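# Place cup carrier flat inside standing open paper bag

## Task

Get the cup carrier into the paper bag so it rests flat and upright on the bag's floor, with the bag still standing on the table and its opening up along the whole rim; this must hold without the robot supporting anything, and at the end both grippers must have released and pulled away.

## Robot and tools

Robot: two arms, left_arm and right_arm, each with six joints and a parallel gripper. The names are labels only and do not refer to the left or right of any picture. Everything must stay on the table; sending a rigid object off the table is a failure (paper, cloth and film are exempt). Do not let the arms strike or press hard on each other, since that can stop the session. Drops, slips, slams, hard hits and very strong pushes are all penalized. Brief outside tugs on a held part, or pushes on loose items, can happen at random.

World frame: origin on the tabletop midway between the arms, +x out across the table, +z up, left_arm on the +y side. Each result prints, per arm, end_effector_position (metres) and end_effector_quat_wxyz in this frame. That point sits between the finger pads, roughly 1 cm behind the tips; fingers extend along the gripper's +z and close along its y. The printed position can be off, more so at long reach.

Tool execute_actions, argument actions: a list holding zero or one item. Empty list = just report the current state. A wait item is {"steps": N} with N up to 300 control steps (1/30 s each), counted from the previous result and including your reply time; it sends nothing new. A motion item is {"rows": [...], "steps": N}, N from 1 to 15 (default 15). rows holds 1 to 15 rows; each row drives one step and the final row repeats to fill the remaining steps. Every row is one flat list of 14 numbers covering both arms, even if only one moves: left_arm waist, shoulder, elbow, wrist pitch, wrist yaw, wrist roll, opening, then right_arm in the same seven-number order. The six joint numbers are absolute target angles in radians (same values as Joint positions), not offsets. Stated ranges per arm: waist -2.618 to 3.054, shoulder 0.000 to 3.142, elbow 0.000 to 3.142, wrist pitch -1.571 to 1.571, wrist yaw -1.571 to 1.571, wrist roll -2.094 to 2.094. True ends may differ by up to 0.036 rad either way. A call is rejected outright (nothing sent) if any target exceeds a stated end by more than 0.036 rad and is also farther out than that joint's last reported angle. Targets past the real end are clipped to it, and a "joint sent to its limit" line appears (possibly about an earlier, still-running action); missing that line does not prove there is room. Opening is an absolute value from -1 (closed) to +1 (fully open, 0.094 m between pads). Optional boolean pictures toggles camera images (they come by default).

Motion limits: each step, the sent target stays within a lead of the measured angle: 0.202 rad waist, 0.258 shoulder, 0.238 elbow, 0.573 wrist pitch, 0.522 wrist yaw and roll. If targets would move a gripper more than 70 mm from where it is, all joints of that arm are scaled back. So large moves need several calls. Between calls the arms keep heading to the last row sent until everything is nearly still or a step is HELD; after that only a new action moves them further, though fingers finish opening or closing.

Gripping: grip_measured reports finger opening on the command scale; Joint positions gives it in metres. Each gripper reading may be off by about 1 mm, constant per arm. To hold something, command an opening below grip_measured: about 0.03 below for a firm hold, less for a gentle one. Pad force tops out near 50 to 62 N (lower on some grippers, and less on parts under about 2 mm thick); first contact can spike higher.

Result lines: Joint positions and Joint velocities give, per arm, the six joints (rad, rad/s) then pad gap (m, m/s). "joint command not followed" means the clearance check altered or blocked that arm's joint targets on some steps; the rest of the row still ran. HELD marks steps where all or part of your row was not sent. Joint torques follow the joint order without the gripper; they are total drive output, nonzero in free air, with per-arm offset, scale and noise, and friction can mimic or mask load. MOTOR HOT warns from 75 °C; at 90 °C that arm halts for 10 s (that threshold is then disabled on it for 5 minutes, after which 90 °C halts it again); at 100 °C the arm and its gripper go limp and it falls. Halts appear as OVER-TEMPERATURE FAULT lines. Holding loads heats motors, even while you are thinking, so avoid long static holds.

Tool zoom_image: camera (cam_head_left, cam_head_right, cam_high, cam_left_wrist, cam_right_wrist) and region [x0, y0, x1, y1] in that camera's pixels, origin top-left, at most 504 by 504. Head and high images are 504x504, wrist images 616x616. Camera calibration (K, distortion, T_world_to_cam) is given for projecting world points; fixed cameras may be a couple of degrees and several millimetres off, and wrist camera poses follow the reported joints.

Tool finished_scene, argument scene (integer): ends the current scene irreversibly and grades it; call it only once the carrier rests flat in the upright open bag and both grippers are open and clear. Replying without any tool call ends everything.

Suggested order: look, locate carrier and bag, grasp the carrier gently, lift, carry above the bag opening, lower until it settles flat, release, retract both arms, then finish. Faster, smoother work with less effort is preferred.

Each tool is called after "Request:" as name(argument=value, ...), one argument or row to a line, values as JSON.

## Session

Request:
execute_actions(
  actions=[],
)

Scene clock: 0.00 s of 5400.00 s.
left_arm: end_effector_position=(+0.4092, +0.3556, +0.3166) grip_measured=+1.000 end_effector_quat_wxyz=(+0.578, +0.060, +0.763, +0.282) | right_arm: end_effector_position=(+0.1343, -0.3838, +0.1600) grip_measured=+1.000 end_effector_quat_wxyz=(+0.041, -0.655, +0.745, -0.120)
Joint positions: left_arm=[-0.238  1.039  0.862 -0.03  -0.581  0.418  0.094] | right_arm=[-0.25   0.856  0.95  -1.428  0.096 -1.587  0.094]
Joint velocities: left_arm=[-0.027 -0.012 -0.002 -0.022 -0.022 -0.007  0.   ] | right_arm=[-0.007 -0.002 -0.007  0.037 -0.007 -0.066  0.   ]
Joint torques (N m, as the arm reports them, + toward a larger angle): no reading
Motor temperatures (°C, as the motors report them): left_arm=[24 26 24 25 25 24] | right_arm=[22 23 22 24 23 24]

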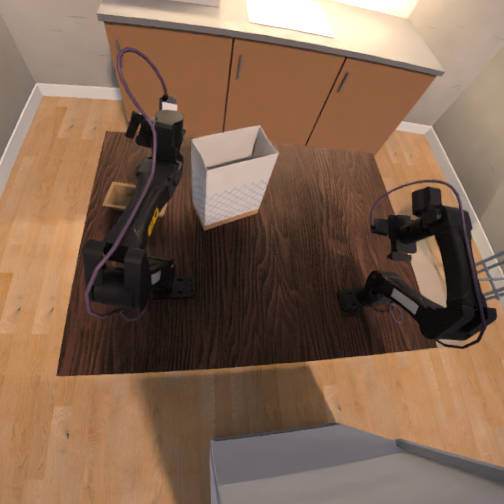

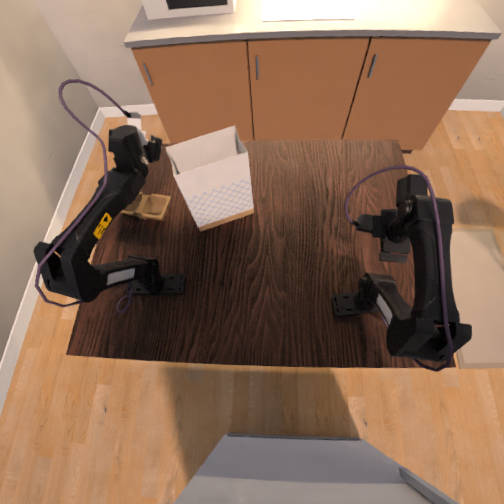

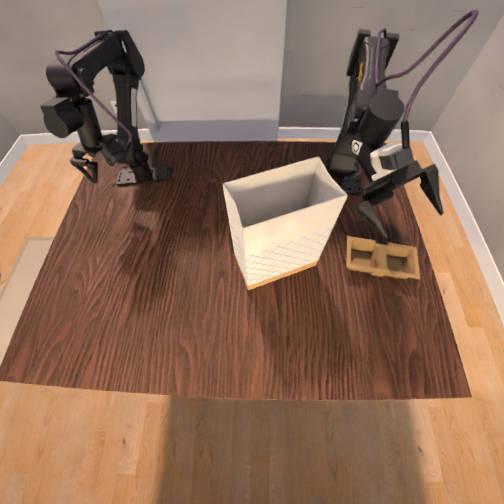

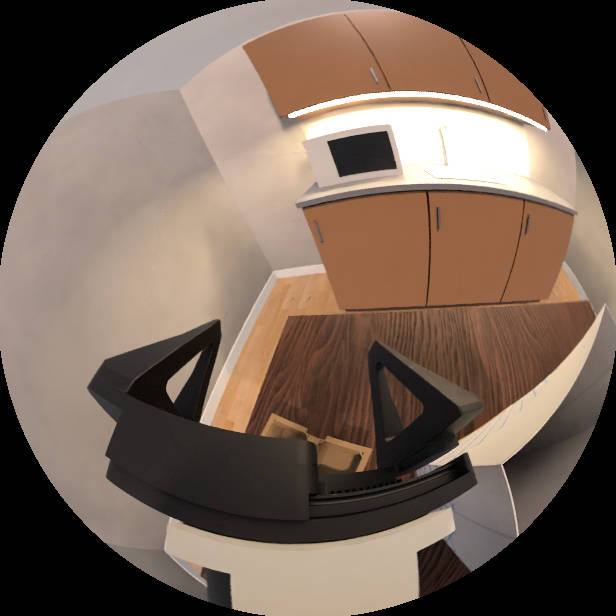

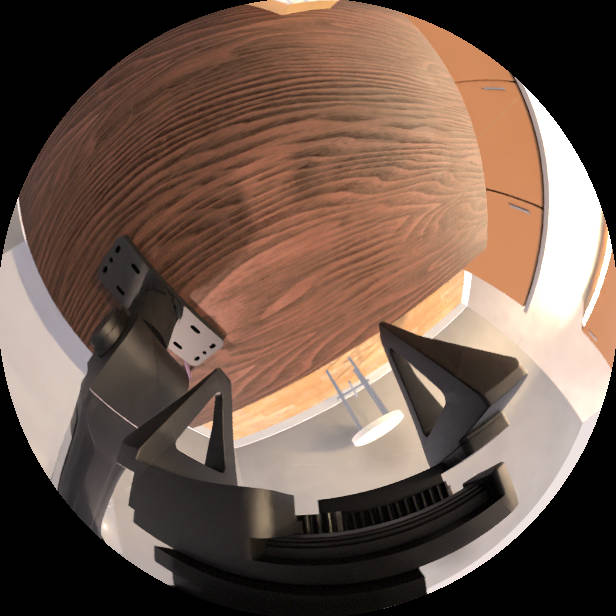

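Request:
execute_actions(
  actions=[
    {"rows":[[0.3,1.0,1.0,0,0,0,1,0,1.0,1.0,-1.0,0,0,1]]},
  ],
  pictures=false,
)

Request:
execute_actions(
  actions=[
    {"steps":60},
  ],
  pictures=false,
)

Scene clock: 31.13 s of 5400.00 s.
left_arm: end_effector_position=(+0.3979, +0.4619, +0.3843) grip_measured=+1.000 end_effector_quat_wxyz=(+0.681, -0.120, +0.710, +0.133) | right_arm: end_effector_position=(+0.2383, -0.3227, +0.1728) grip_measured=+1.000 end_effector_quat_wxyz=(+0.246, -0.173, +0.953, -0.022)
Joint positions: left_arm=[ 0.305  1.017  0.978  0.001 -0.033  0.025  0.094] | right_arm=[-0.006  1.007  0.963 -1.027  0.011 -0.25   0.094]
Joint velocities: left_arm=[ 0.012  0.002 -0.007 -0.022  0.154 -0.11   0.   ] | right_arm=[-0.002  0.007 -0.002  0.081 -0.11   1.634  0.   ]
Joint torques (N m, as the arm reports them, + toward a larger angle): left_arm=[-0.34 -3.41 10.11  2.62  0.11 -0.05] | right_arm=[ 0.5  -2.46 10.06  1.2  -0.07  0.02]
Motor temperatures (°C, as the motors report them): left_arm=[24 26 27 29 25 24] | right_arm=[22 23 24 25 23 24]
Steps of this call (steps 1 to 90: nothing new was sent; then 27.63 s passed at rest; steps 91 to 105: all 15 steps of this action). Readings (joint positions):
91: left_arm=[-0.204 1.038 0.875 -0.042 -0.485 0.353] | right_arm=[-0.221 0.867 0.950 -1.407 0.096 -1.527]
92: left_arm=[-0.141 1.038 0.897 -0.045 -0.379 0.286] | right_arm=[-0.168 0.890 0.952 -1.361 0.087 -1.455]
94: left_arm=[0.005 1.035 0.943 -0.034 -0.237 0.187] | right_arm=[-0.069 0.952 0.959 -1.250 0.063 -1.279]
98: left_arm=[0.271 1.019 0.978 -0.001 -0.113 0.081] | right_arm=[-0.007 1.007 0.963 -1.091 0.025 -0.881]
105: the state above

Scene clock: 33.13 s of 5400.00 s.
left_arm: end_effector_position=(+0.3995, +0.4575, +0.3843) grip_measured=+1.000 end_effector_quat_wxyz=(+0.683, -0.116, +0.711, +0.119) | right_arm: end_effector_position=(+0.2406, -0.3214, +0.1741) grip_measured=+1.000 end_effector_quat_wxyz=(+0.252, -0.057, +0.966, +0.011)
Joint positions: left_arm=[ 0.305  1.017  0.978  0.001 -0.007  0.01   0.094] | right_arm=[-0.006  1.007  0.963 -1.016  0.005 -0.008  0.094]
Joint velocities: left_arm=[-0.012  0.002 -0.007  0.051 -0.051  0.066  0.   ] | right_arm=[ 0.002 -0.012  0.002  0.007 -0.037  0.007  0.   ]
Joint torques (N m, as the arm reports them, + toward a larger angle): left_arm=[-0.39 -3.42 10.1   2.62  0.09 -0.06] | right_arm=[ 0.54 -2.7  10.19  1.23 -0.06  0.03]
Motor temperatures (°C, as the motors report them): left_arm=[24 26 27 29 25 24] | right_arm=[22 23 24 25 23 24]
Steps of this call (steps 1 to 30: the robot went on to your last target; steps 31 to 60: nothing new was sent). Readings (joint positions):
1: left_arm=[0.305 1.017 0.978 0.001 -0.027 0.022] | right_arm=[-0.006 1.007 0.963 -1.024 0.010 -0.202]
2: left_arm=[0.305 1.017 0.978 0.001 -0.023 0.019] | right_arm=[-0.006 1.007 0.963 -1.023 0.009 -0.163]
4: left_arm=[0.305 1.017 0.978 0.001 -0.017 0.016] | right_arm=[-0.006 1.007 0.963 -1.020 0.008 -0.107]
8: left_arm=[0.305 1.017 0.978 0.001 -0.011 0.012] | right_arm=[-0.006 1.007 0.963 -1.018 0.006 -0.048]
60: the state above
All arms were judged still, so your last target was given up. Only a new action makes them travel on or press farther. Fingers that are still opening or closing keep moving.

Request:
execute_actions(
  actions=[
    {"rows":[[0.39,2.05,1.94,-1.46,0,0,1,0,0.5,0.5,-1.0,0,0,1]]},
  ],
  pictures=false,
)

Request:
execute_actions(
  actions=[
    {"steps":75},
  ],
)

Scene clock: 61.70 s of 5400.00 s.
left_arm: end_effector_position=(+0.4419, +0.5074, +0.1174) grip_measured=+1.000 end_effector_quat_wxyz=(+0.066, -0.197, +0.978, +0.014) | right_arm: end_effector_position=(+0.1571, -0.3306, +0.0929) grip_measured=+1.000 end_effector_quat_wxyz=(+0.269, -0.056, +0.961, +0.012)
Joint positions: left_arm=[ 0.385  2.082  1.901 -1.254 -0.     0.01   0.094] | right_arm=[-0.006  0.509  0.501 -1.018  0.004 -0.007  0.094]
Joint velocities: left_arm=[-0.017  0.847  0.012 -1.458 -0.007 -0.037  0.   ] | right_arm=[-0.012 -0.007 -0.012 -0.007  0.007  0.022  0.   ]
Joint torques (N m, as the arm reports them, + toward a larger angle): left_arm=[  0.4  -16.1   10.35   0.96   0.    -0.05] | right_arm=[ 0.45  0.4   6.95  1.26 -0.04  0.01]
Motor temperatures (°C, as the motors report them): left_arm=[24 27 29 31 25 24] | right_arm=[22 23 26 26 23 24]
Steps of this call (steps 1 to 90: nothing new was sent; then 25.07 s passed at rest; steps 91 to 105: all 15 steps of this action). Readings (joint positions):
91: left_arm=[0.314 1.044 1.021 -0.082 -0.000 0.010] | right_arm=[-0.006 0.967 0.920 -0.975 0.005 -0.008]
92: left_arm=[0.333 1.103 1.099 -0.179 0.002 0.010] | right_arm=[-0.006 0.888 0.844 -0.947 0.004 -0.008]
94: left_arm=[0.367 1.261 1.274 -0.369 0.001 0.010] | right_arm=[-0.006 0.693 0.682 -0.957 0.004 -0.008]
98: left_arm=[0.385 1.621 1.634 -0.770 -0.000 0.010] | right_arm=[-0.006 0.509 0.509 -1.023 0.004 -0.007]
105: the state above

Scene clock: 64.20 s of 5400.00 s.
left_arm: end_effector_position=(+0.3986, +0.4887, +0.1220) grip_measured=+1.000 end_effector_quat_wxyz=(-0.018, -0.198, +0.980, -0.004) | right_arm: end_effector_position=(+0.1575, -0.3305, +0.0931) grip_measured=+1.000 end_effector_quat_wxyz=(+0.270, -0.056, +0.961, +0.012)
Joint positions: left_arm=[ 0.385  2.065  1.901 -1.444 -0.     0.01   0.094] | right_arm=[-0.006  0.509  0.501 -1.016  0.004 -0.007  0.094]
Joint velocities: left_arm=[ 0.002  0.012 -0.007 -0.022  0.037 -0.007  0.   ] | right_arm=[-0.007 -0.002  0.007  0.022 -0.022  0.022  0.   ]
Joint torques (N m, as the arm reports them, + toward a larger angle): left_arm=[  0.29 -10.63  10.01   0.3    0.03  -0.05] | right_arm=[ 0.45  0.57  7.03  1.26 -0.04  0.05]
Motor temperatures (°C, as the motors report them): left_arm=[24 28 29 30 25 24] | right_arm=[22 23 26 26 23 24]
Steps of this call (steps 1 to 30: the robot went on to your last target; steps 31 to 75: nothing new was sent). Readings (joint positions):
1: left_arm=[0.385 2.104 1.901 -1.297 -0.000 0.010] | right_arm=[-0.006 0.509 0.501 -1.018 0.004 -0.007]
2: left_arm=[0.385 2.114 1.901 -1.330 -0.000 0.010] | right_arm=[-0.006 0.509 0.501 -1.017 0.004 -0.007]
4: left_arm=[0.385 2.108 1.901 -1.375 -0.000 0.010] | right_arm=[-0.006 0.509 0.501 -1.017 0.004 -0.007]
8: left_arm=[0.385 2.072 1.901 -1.420 -0.000 0.010] | right_arm=[-0.006 0.509 0.501 -1.016 0.004 -0.007]
75: the state above
All arms were judged still, so your last target was given up. Only a new action makes them travel on or press farther. Fingers that are still opening or closing keep moving.
camera_calibration (this result's frames):
cam_left_wrist: T_world_to_cam=[[0.551985, -0.833476, 0.0251036, 0.178253], [-0.712415, -0.455737, 0.533637, 0.468906], [-0.433333, -0.312444, -0.845341, 0.539626], [0, 0, 0, 1]] pos_world=[0.4695, 0.53087, 0.201468]
cam_right_wrist: T_world_to_cam=[[-0.192669, -0.979318, -0.0617672, -0.29637], [-0.981107, 0.193382, -0.00573297, 0.250777], [0.0175591, 0.0594957, -0.998074, 0.21044], [0, 0, 0, 1]] pos_world=[0.185243, -0.351256, 0.193167]

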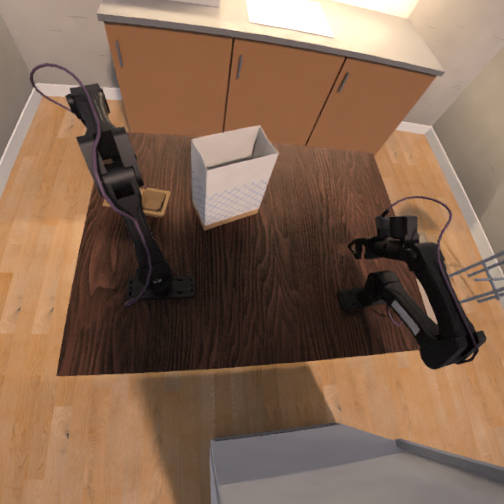

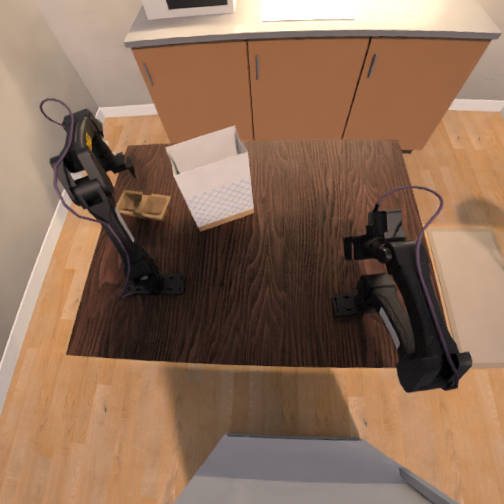

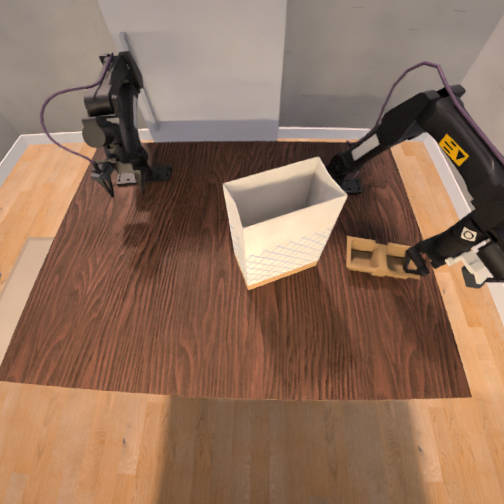

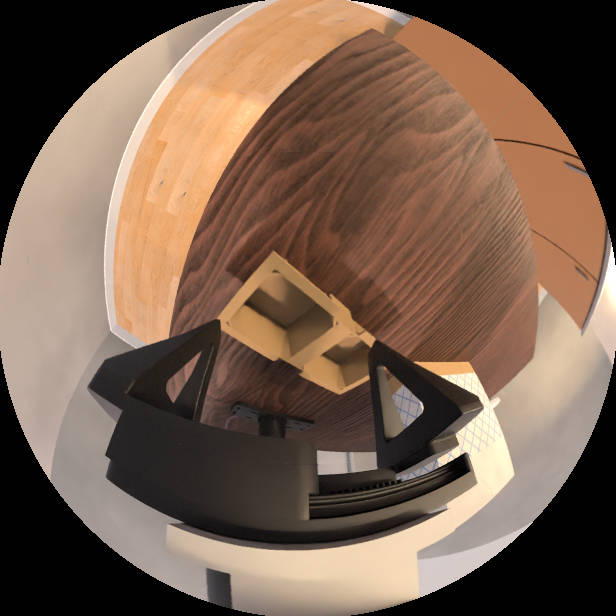

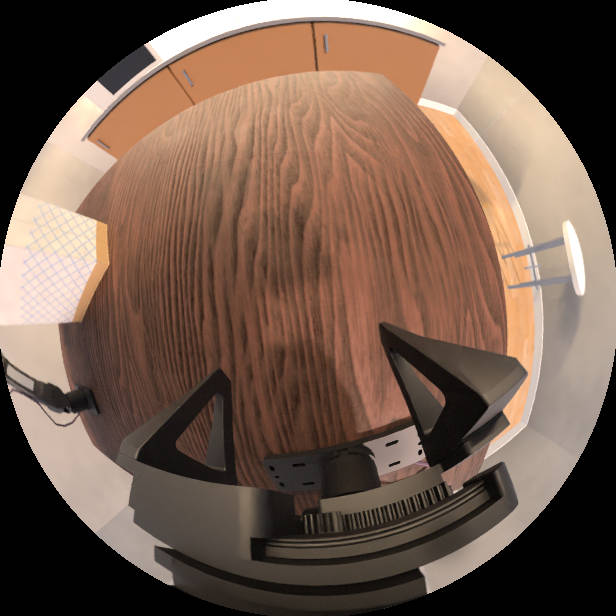

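Request:
execute_actions(
  actions=[
    {"rows":[[0.345,1.79,1.50,-1.24,0,0.35,0.2,0,0.5,0.5,-1.0,0,0,1]]},
  ],
  pictures=false,
)

Request:
execute_actions(
  actions=[
    {"steps":40},
  ],
)

Scene clock: 90.90 s of 5400.00 s.
left_arm: end_effector_position=(+0.3573, +0.4573, +0.1201) grip_measured=+0.202 end_effector_quat_wxyz=(+0.015, -0.021, +1.000, +0.006) | right_arm: end_effector_position=(+0.1575, -0.3305, +0.0931) grip_measured=+1.000 end_effector_quat_wxyz=(+0.270, -0.056, +0.961, +0.012)
Joint positions: left_arm=[ 0.347  1.789  1.518 -1.268 -0.001  0.328  0.056] | right_arm=[-0.006  0.509  0.501 -1.016  0.004 -0.007  0.094]
Joint velocities: left_arm=[-0.007 -0.012 -0.002  0.007 -0.022  0.081 -0.001] | right_arm=[-0.002 -0.012  0.012  0.051 -0.022 -0.022  0.   ]
Joint torques (N m, as the arm reports them, + toward a larger angle): left_arm=[-0.15 -7.39  5.32  0.84  0.03  0.09] | right_arm=[ 0.59  0.52  6.89  1.27 -0.06  0.02]
Motor temperatures (°C, as the motors report them): left_arm=[24 35 30 28 25 24] | right_arm=[22 23 25 27 23 24]
Steps of this call (steps 1 to 90: nothing new was sent; then 23.20 s passed at rest; steps 91 to 105: all 15 steps of this action). Readings (joint positions):
91: left_arm=[0.383 2.026 1.842 -1.386 -0.001 0.064] | right_arm=[-0.006 0.509 0.501 -1.016 0.004 -0.007]
92: left_arm=[0.378 1.966 1.750 -1.334 -0.002 0.119] | right_arm=[-0.006 0.509 0.501 -1.016 0.004 -0.007]
94: left_arm=[0.364 1.850 1.597 -1.312 -0.002 0.199] | right_arm=[-0.006 0.509 0.501 -1.016 0.004 -0.007]
98: left_arm=[0.347 1.789 1.525 -1.306 -0.001 0.283] | right_arm=[-0.006 0.509 0.501 -1.016 0.004 -0.007]
105: the state above

Scene clock: 92.23 s of 5400.00 s.
left_arm: end_effector_position=(+0.3594, +0.4581, +0.1201) grip_measured=+0.202 end_effector_quat_wxyz=(+0.019, -0.015, +1.000, +0.008) | right_arm: end_effector_position=(+0.1575, -0.3305, +0.0931) grip_measured=+1.000 end_effector_quat_wxyz=(+0.270, -0.056, +0.961, +0.012)
Joint positions: left_arm=[ 0.347  1.789  1.518 -1.259 -0.001  0.339  0.056] | right_arm=[-0.006  0.509  0.501 -1.016  0.004 -0.007  0.094]
Joint velocities: left_arm=[-0.012  0.007  0.007 -0.051  0.037 -0.037 -0.   ] | right_arm=[-0.007  0.002  0.012  0.081 -0.051 -0.081  0.   ]
Joint torques (N m, as the arm reports them, + toward a larger angle): left_arm=[-0.19 -7.45  5.33  0.92  0.04  0.11] | right_arm=[ 0.49  0.54  7.12  1.25 -0.04  0.02]
Motor temperatures (°C, as the motors report them): left_arm=[24 35 29 28 25 24] | right_arm=[22 23 25 27 23 24]
Steps of this call (steps 1 to 30: the robot went on to your last target; steps 31 to 40: nothing new was sent). Readings (joint positions):
1: left_arm=[0.347 1.789 1.518 -1.266 -0.001 0.330] | right_arm=[-0.006 0.509 0.501 -1.016 0.004 -0.007]
2: left_arm=[0.347 1.789 1.518 -1.264 -0.001 0.332] | right_arm=[-0.006 0.509 0.501 -1.016 0.004 -0.007]
4: left_arm=[0.347 1.789 1.518 -1.262 -0.001 0.334] | right_arm=[-0.006 0.509 0.501 -1.016 0.004 -0.007]
8: left_arm=[0.347 1.789 1.518 -1.260 -0.001 0.337] | right_arm=[-0.006 0.509 0.501 -1.016 0.004 -0.007]
40: the state above
All arms were judged still, so your last target was given up. Only a new action makes them travel on or press farther. Fingers that are still opening or closing keep moving.
camera_calibration (this result's frames):
cam_left_wrist: T_world_to_cam=[[0.214098, -0.976506, 0.0244551, 0.36141], [-0.865879, -0.178136, 0.467463, 0.363892], [-0.452124, -0.121258, -0.883675, 0.435286], [0, 0, 0, 1]] pos_world=[0.434512, 0.470523, 0.205707]
cam_right_wrist: T_world_to_cam=[[-0.192669, -0.979318, -0.0617672, -0.29637], [-0.981107, 0.193382, -0.00573297, 0.250777], [0.0175591, 0.0594957, -0.998074, 0.21044], [0, 0, 0, 1]] pos_world=[0.185243, -0.351256, 0.193167]

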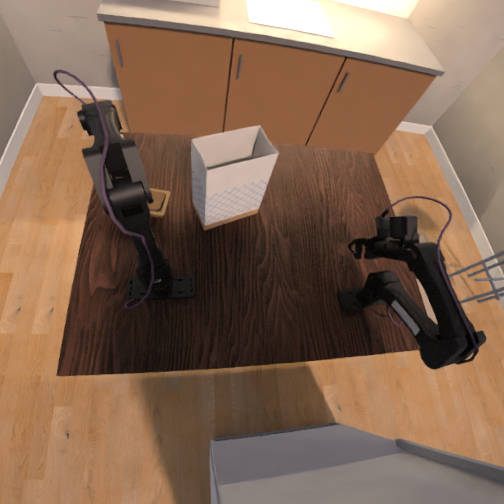

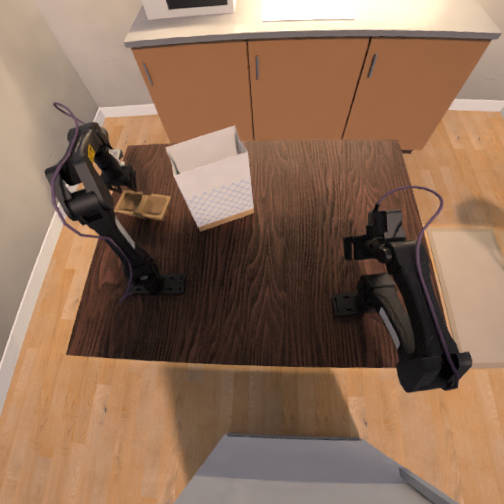

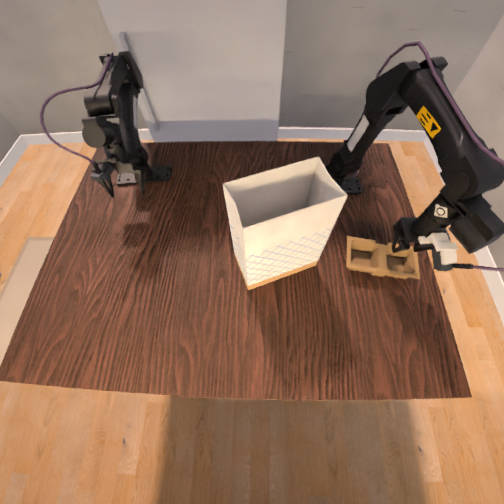

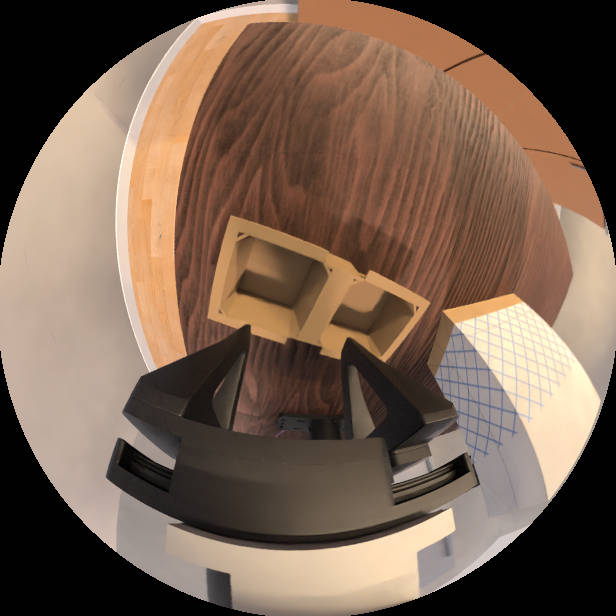

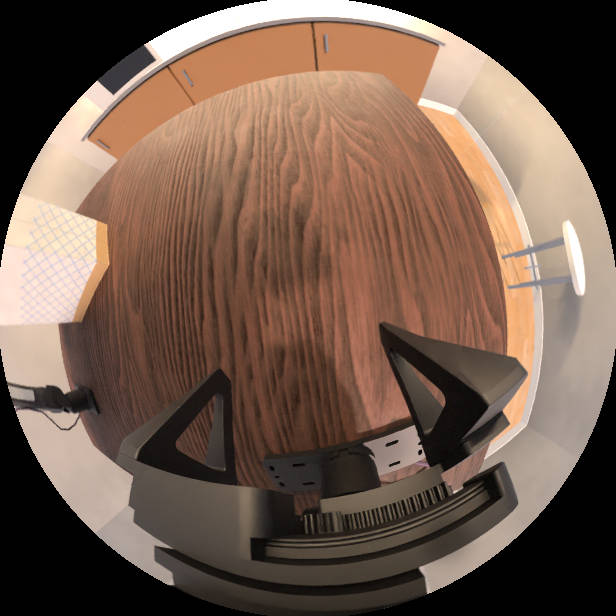

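Request:
execute_actions(
  actions=[
    {"rows":[[0.287,1.79,1.50,-1.26,0,0.46,0.2,0,0.5,0.5,-1.0,0,0,1],[0.287,1.79,1.50,-1.26,0,0.46,0.2,0,0.5,0.5,-1.0,0,0,1],[0.287,1.79,1.50,-1.26,0,0.46,0.2,0,0.5,0.5,-1.0,0,0,1],[0.287,1.79,1.50,-1.26,0,0.46,0.2,0,0.5,0.5,-1.0,0,0,1],[0.287,1.79,1.45,-1.21,0,0.46,0.2,0,0.5,0.5,-1.0,0,0,1],[0.287,1.79,1.41,-1.17,0,0.46,0.2,0,0.5,0.5,-1.0,0,0,1],[0.287,1.79,1.37,-1.14,0,0.46,0.2,0,0.5,0.5,-1.0,0,0,1]]},
  ],
)

Scene clock: 141.43 s of 5400.00 s.
left_arm: end_effector_position=(+0.3488, +0.4334, +0.0819) grip_measured=+0.202 end_effector_quat_wxyz=(-0.012, +0.068, +0.998, -0.004) | right_arm: end_effector_position=(+0.1575, -0.3305, +0.0931) grip_measured=+1.000 end_effector_quat_wxyz=(+0.270, -0.056, +0.961, +0.012)
Joint positions: left_arm=[ 0.287  1.797  1.375 -1.174 -0.002  0.445  0.056] | right_arm=[-0.006  0.509  0.501 -1.016  0.004 -0.007  0.094]
Joint velocities: left_arm=[ 0.032 -0.007  0.007  0.198 -0.007  0.037  0.001] | right_arm=[-0.012 -0.017  0.002  0.022 -0.066 -0.007  0.   ]
Joint torques (N m, as the arm reports them, + toward a larger angle): left_arm=[-0.02 -8.16  6.31  0.69  0.05  0.1 ] | right_arm=[ 0.45  0.54  7.    1.28 -0.03  0.08]
Motor temperatures (°C, as the motors report them): left_arm=[24 33 27 27 25 25] | right_arm=[22 23 25 28 23 24]
Steps of this call (steps 1 to 90: nothing new was sent; then 45.70 s passed at rest; steps 91 to 105: all 15 steps of this action). Readings (joint positions):
91: left_arm=[0.342 1.789 1.518 -1.259 -0.004 0.357] | right_arm=[-0.006 0.509 0.501 -1.016 0.004 -0.007]
92: left_arm=[0.333 1.789 1.518 -1.259 -0.005 0.375] | right_arm=[-0.006 0.509 0.501 -1.016 0.004 -0.007]
94: left_arm=[0.307 1.789 1.518 -1.259 -0.005 0.402] | right_arm=[-0.006 0.509 0.501 -1.016 0.004 -0.007]
98: left_arm=[0.287 1.788 1.433 -1.199 -0.002 0.431] | right_arm=[-0.006 0.509 0.501 -1.016 0.004 -0.007]
105: the state above
camera_calibration (this result's frames):
cam_left_wrist: T_world_to_cam=[[0.0513731, -0.998016, 0.0363865, 0.405604], [-0.851725, -0.0247601, 0.523404, 0.292228], [-0.521464, -0.0578802, -0.851308, 0.387794], [0, 0, 0, 1]] pos_world=[0.430281, 0.434481, 0.16242]
cam_right_wrist: T_world_to_cam=[[-0.192669, -0.979318, -0.0617672, -0.29637], [-0.981107, 0.193382, -0.00573297, 0.250777], [0.0175591, 0.0594957, -0.998074, 0.21044], [0, 0, 0, 1]] pos_world=[0.185243, -0.351256, 0.193167]

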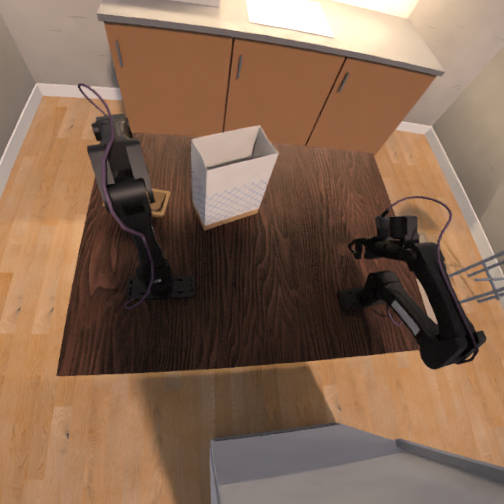

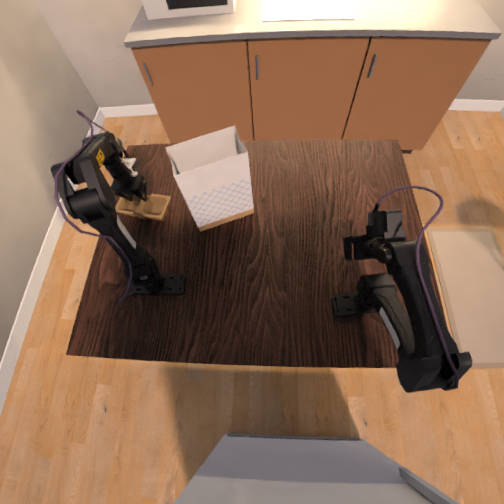

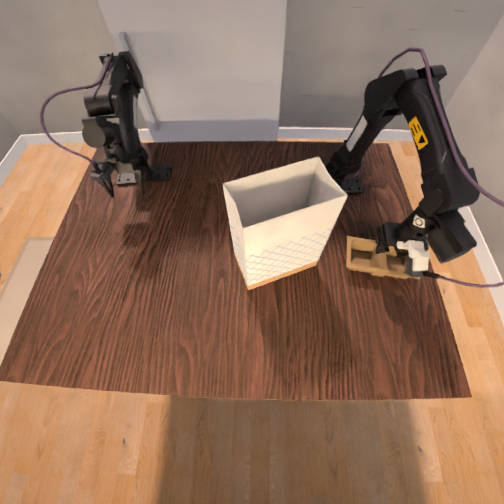

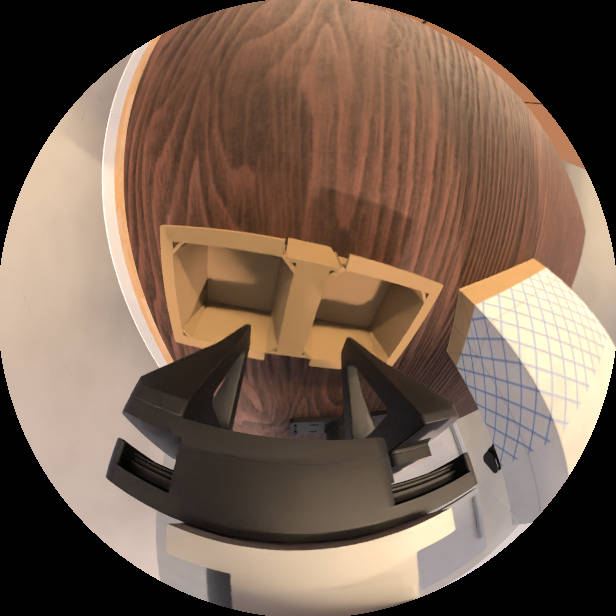

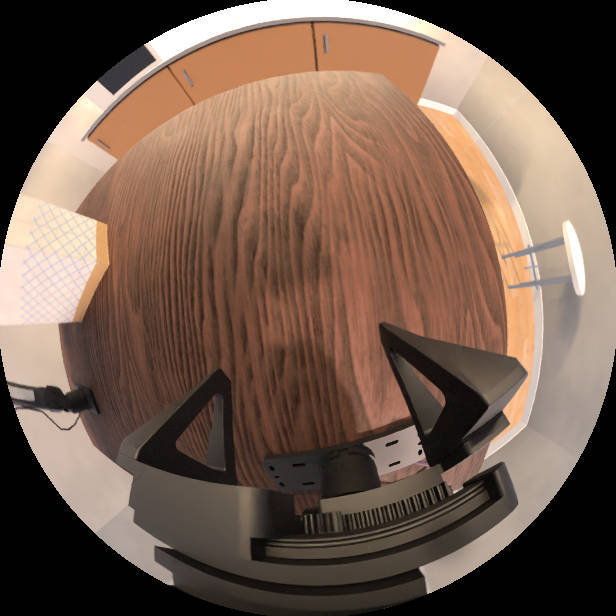

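Request:
execute_actions(
  actions=[
    {"rows":[[0.287,1.84,1.37,-1.10,0,0.46,0.2,0,0.5,0.5,-1.0,0,0,1],[0.287,1.84,1.37,-1.10,0,0.46,0.2,0,0.5,0.5,-1.0,0,0,1],[0.287,1.84,1.37,-1.10,0,0.46,0.2,0,0.5,0.5,-1.0,0,0,1],[0.287,1.84,1.37,-1.10,0,0.46,0.2,0,0.5,0.5,-1.0,0,0,1],[0.287,1.84,1.33,-1.07,0,0.46,0.2,0,0.5,0.5,-1.0,0,0,1],[0.287,1.84,1.30,-1.04,0,0.46,0.2,0,0.5,0.5,-1.0,0,0,1]]},
  ],
)

Scene clock: 150.27 s of 5400.00 s.
left_arm: end_effector_position=(+0.3542, +0.4351, +0.0547) grip_measured=+0.202 end_effector_quat_wxyz=(-0.009, +0.070, +0.998, -0.002) | right_arm: end_effector_position=(+0.1575, -0.3305, +0.0931) grip_measured=+1.000 end_effector_quat_wxyz=(+0.270, -0.056, +0.961, +0.012)
Joint positions: left_arm=[ 0.287  1.836  1.314 -1.067 -0.002  0.449  0.056] | right_arm=[-0.006  0.509  0.501 -1.016  0.004 -0.007  0.094]
Joint velocities: left_arm=[-0.017 -0.002  0.002  0.154 -0.081 -0.022 -0.001] | right_arm=[-0.012 -0.002  0.002 -0.022 -0.022 -0.007  0.   ]
Joint torques (N m, as the arm reports them, + toward a larger angle): left_arm=[-0.06 -7.28  5.21  0.79  0.04  0.12] | right_arm=[ 0.44  0.48  6.86  1.3  -0.05  0.05]
Motor temperatures (°C, as the motors report them): left_arm=[24 33 27 27 25 25] | right_arm=[22 23 25 28 23 24]
Steps of this call (steps 1 to 30: the robot went on to your last target; steps 31 to 90: nothing new was sent; then 5.33 s passed at rest; steps 91 to 105: all 15 steps of this action). Readings (joint positions):
91: left_arm=[0.287 1.801 1.375 -1.156 -0.002 0.449] | right_arm=[-0.006 0.509 0.501 -1.016 0.004 -0.007]
92: left_arm=[0.287 1.806 1.375 -1.149 -0.002 0.449] | right_arm=[-0.006 0.509 0.501 -1.016 0.004 -0.007]
94: left_arm=[0.287 1.821 1.375 -1.136 -0.002 0.449] | right_arm=[-0.006 0.509 0.501 -1.016 0.004 -0.007]
98: left_arm=[0.287 1.829 1.329 -1.089 -0.002 0.449] | right_arm=[-0.006 0.509 0.501 -1.016 0.004 -0.007]
105: the state above
camera_calibration (this result's frames):
cam_left_wrist: T_world_to_cam=[[0.0469651, -0.99829, 0.0348108, 0.409824], [-0.85505, -0.0221609, 0.518071, 0.311522], [-0.516414, -0.0540962, -0.854629, 0.364289], [0, 0, 0, 1]] pos_world=[0.435244, 0.435734, 0.135675]
cam_right_wrist: T_world_to_cam=[[-0.192669, -0.979318, -0.0617672, -0.29637], [-0.981107, 0.193382, -0.00573297, 0.250777], [0.0175591, 0.0594957, -0.998074, 0.21044], [0, 0, 0, 1]] pos_world=[0.185243, -0.351256, 0.193167]

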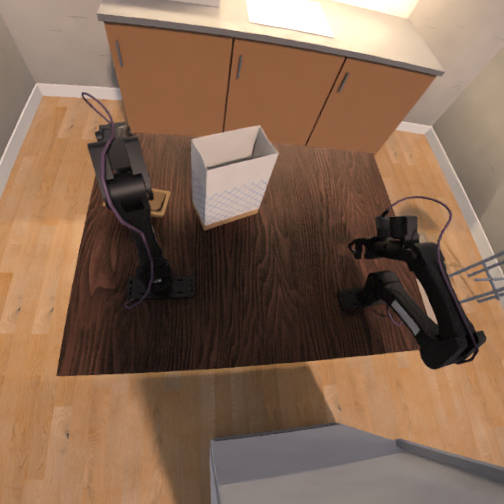

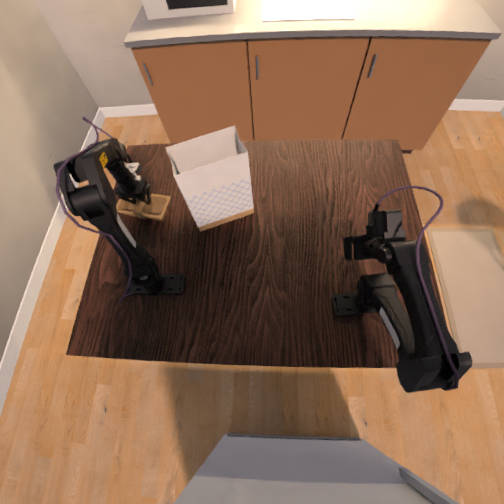

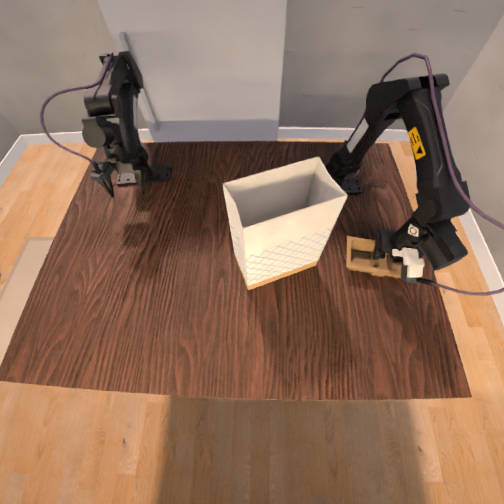

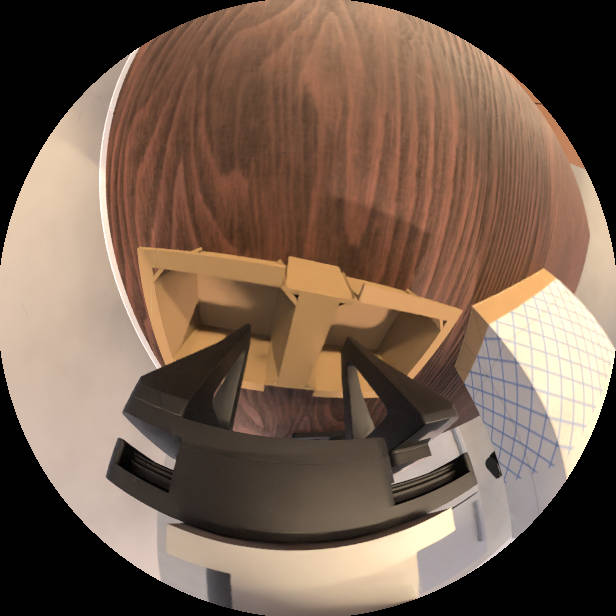

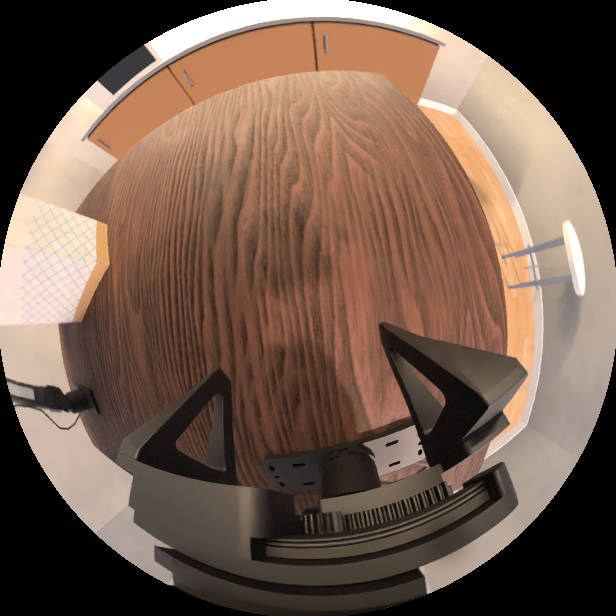

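Request:
execute_actions(
  actions=[
    {"rows":[[0.287,1.885,1.30,-1.0,0,0.46,0.2,0,0.5,0.5,-1.0,0,0,1]]},
  ],
  pictures=false,
)

Request:
execute_actions(
  actions=[
    {"rows":[[0.287,1.885,1.30,-1.0,0,0.46,-0.6,0,0.5,0.5,-1.0,0,0,1]]},
  ],
)

Scene clock: 154.60 s of 5400.00 s.
left_arm: end_effector_position=(+0.3622, +0.4377, +0.0398) grip_measured=+0.202 end_effector_quat_wxyz=(-0.009, +0.070, +0.998, -0.002) | right_arm: end_effector_position=(+0.1575, -0.3305, +0.0931) grip_measured=+1.000 end_effector_quat_wxyz=(+0.270, -0.056, +0.961, +0.012)
Joint positions: left_arm=[ 0.287  1.883  1.314 -1.02  -0.002  0.449  0.056] | right_arm=[-0.006  0.509  0.501 -1.016  0.004 -0.007  0.094]
Joint velocities: left_arm=[-0.022 -0.007 -0.022  0.007 -0.022 -0.022  0.   ] | right_arm=[-0.012 -0.002 -0.007 -0.066 -0.022 -0.051  0.   ]
Joint torques (N m, as the arm reports them, + toward a larger angle): left_arm=[-0.07 -7.92  5.23  0.77  0.05  0.12] | right_arm=[0.38 0.39 7.07 1.28 0.01 0.03]
Motor temperatures (°C, as the motors report them): left_arm=[24 33 27 27 25 25] | right_arm=[22 23 25 28 23 24]
Steps of this call (steps 1 to 15: the robot went on to your last target; steps 16 to 90: nothing new was sent; then 0.83 s passed at rest; steps 91 to 105: all 15 steps of this action). Readings (joint positions):
91: left_arm=[0.287 1.840 1.314 -1.056 -0.002 0.449] | right_arm=[-0.006 0.509 0.501 -1.016 0.004 -0.007]
92: left_arm=[0.287 1.847 1.314 -1.048 -0.002 0.449] | right_arm=[-0.006 0.509 0.501 -1.016 0.004 -0.007]
94: left_arm=[0.287 1.865 1.314 -1.036 -0.002 0.449] | right_arm=[-0.006 0.509 0.501 -1.016 0.004 -0.007]
98: left_arm=[0.287 1.883 1.314 -1.025 -0.002 0.449] | right_arm=[-0.006 0.509 0.501 -1.016 0.004 -0.007]
105: the state above

Scene clock: 155.10 s of 5400.00 s.
left_arm: end_effector_position=(+0.3626, +0.4377, +0.0398) grip_measured=-0.466 end_effector_quat_wxyz=(-0.008, +0.070, +0.998, -0.002) | right_arm: end_effector_position=(+0.1575, -0.3305, +0.0931) grip_measured=+1.000 end_effector_quat_wxyz=(+0.270, -0.056, +0.961, +0.012)
Joint positions: left_arm=[ 0.287  1.883  1.314 -1.018 -0.002  0.45   0.025] | right_arm=[-0.006  0.509  0.501 -1.016  0.004 -0.007  0.094]
Joint velocities: left_arm=[-0.002 -0.002  0.007 -0.022 -0.022  0.007 -0.001] | right_arm=[-0.007  0.002 -0.012  0.007 -0.066 -0.037  0.   ]
Joint torques (N m, as the arm reports them, + toward a larger angle): left_arm=[-0.05 -7.77  5.24  0.77  0.06  0.12] | right_arm=[ 0.5   0.47  6.95  1.24 -0.06  0.05]
Motor temperatures (°C, as the motors report them): left_arm=[24 33 27 27 25 25] | right_arm=[22 23 25 28 23 24]
Steps of this call (steps 1 to 15: all 15 steps of this action). Readings (joint positions):
1: left_arm=[0.287 1.883 1.314 -1.020 -0.002 0.449] | right_arm=[-0.006 0.509 0.501 -1.016 0.004 -0.007]
2: left_arm=[0.287 1.883 1.314 -1.020 -0.001 0.449] | right_arm=[-0.006 0.509 0.501 -1.016 0.004 -0.007]
4: left_arm=[0.287 1.883 1.314 -1.019 -0.002 0.450] | right_arm=[-0.006 0.509 0.501 -1.016 0.004 -0.007]
8: left_arm=[0.287 1.883 1.314 -1.018 -0.002 0.450] | right_arm=[-0.006 0.509 0.501 -1.016 0.004 -0.007]
15: the state above
camera_calibration (this result's frames):
cam_left_wrist: T_world_to_cam=[[0.0465239, -0.998315, 0.0346907, 0.412728], [-0.856059, -0.0219496, 0.516412, 0.326768], [-0.51478, -0.0537228, -0.855637, 0.355377], [0, 0, 0, 1]] pos_world=[0.443472, 0.438296, 0.121009]
cam_right_wrist: T_world_to_cam=[[-0.192669, -0.979318, -0.0617672, -0.29637], [-0.981107, 0.193382, -0.00573297, 0.250777], [0.0175591, 0.0594957, -0.998074, 0.21044], [0, 0, 0, 1]] pos_world=[0.185243, -0.351256, 0.193167]

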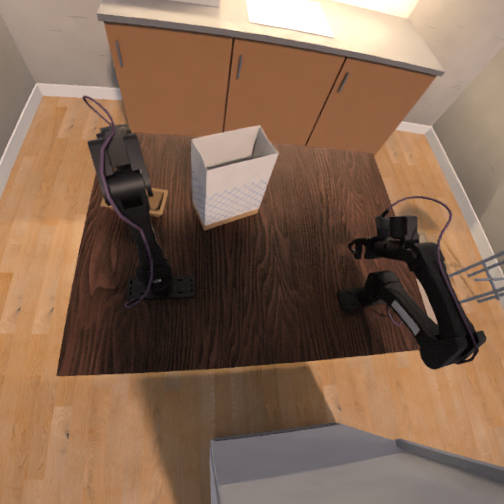

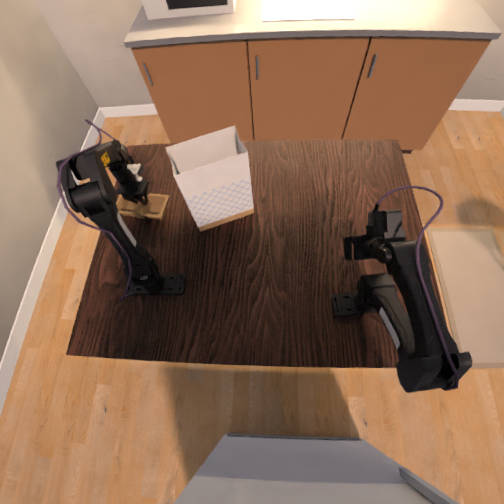

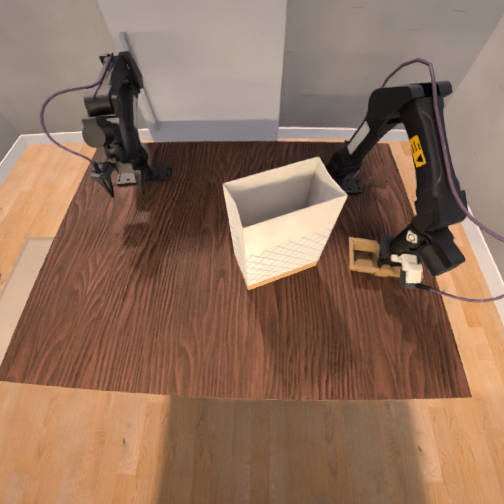

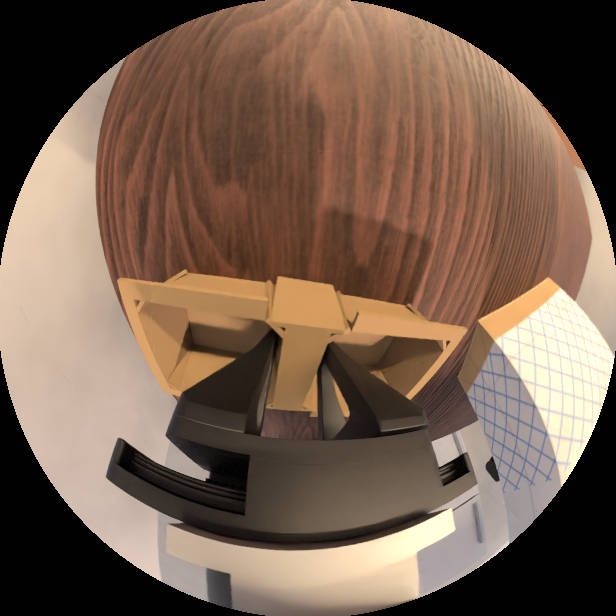

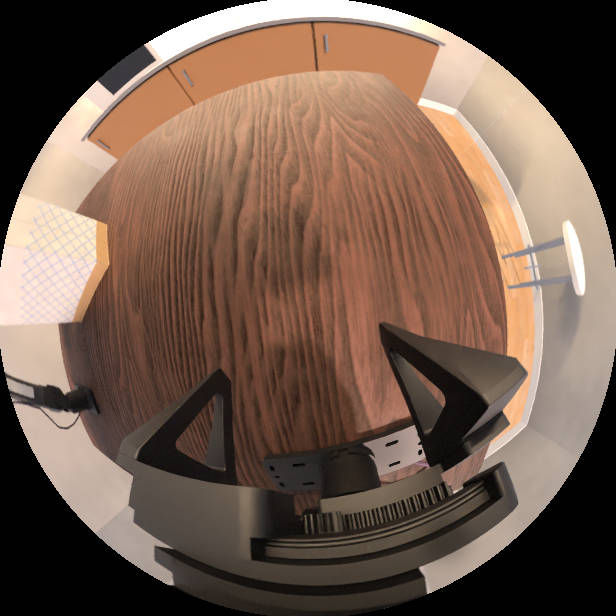

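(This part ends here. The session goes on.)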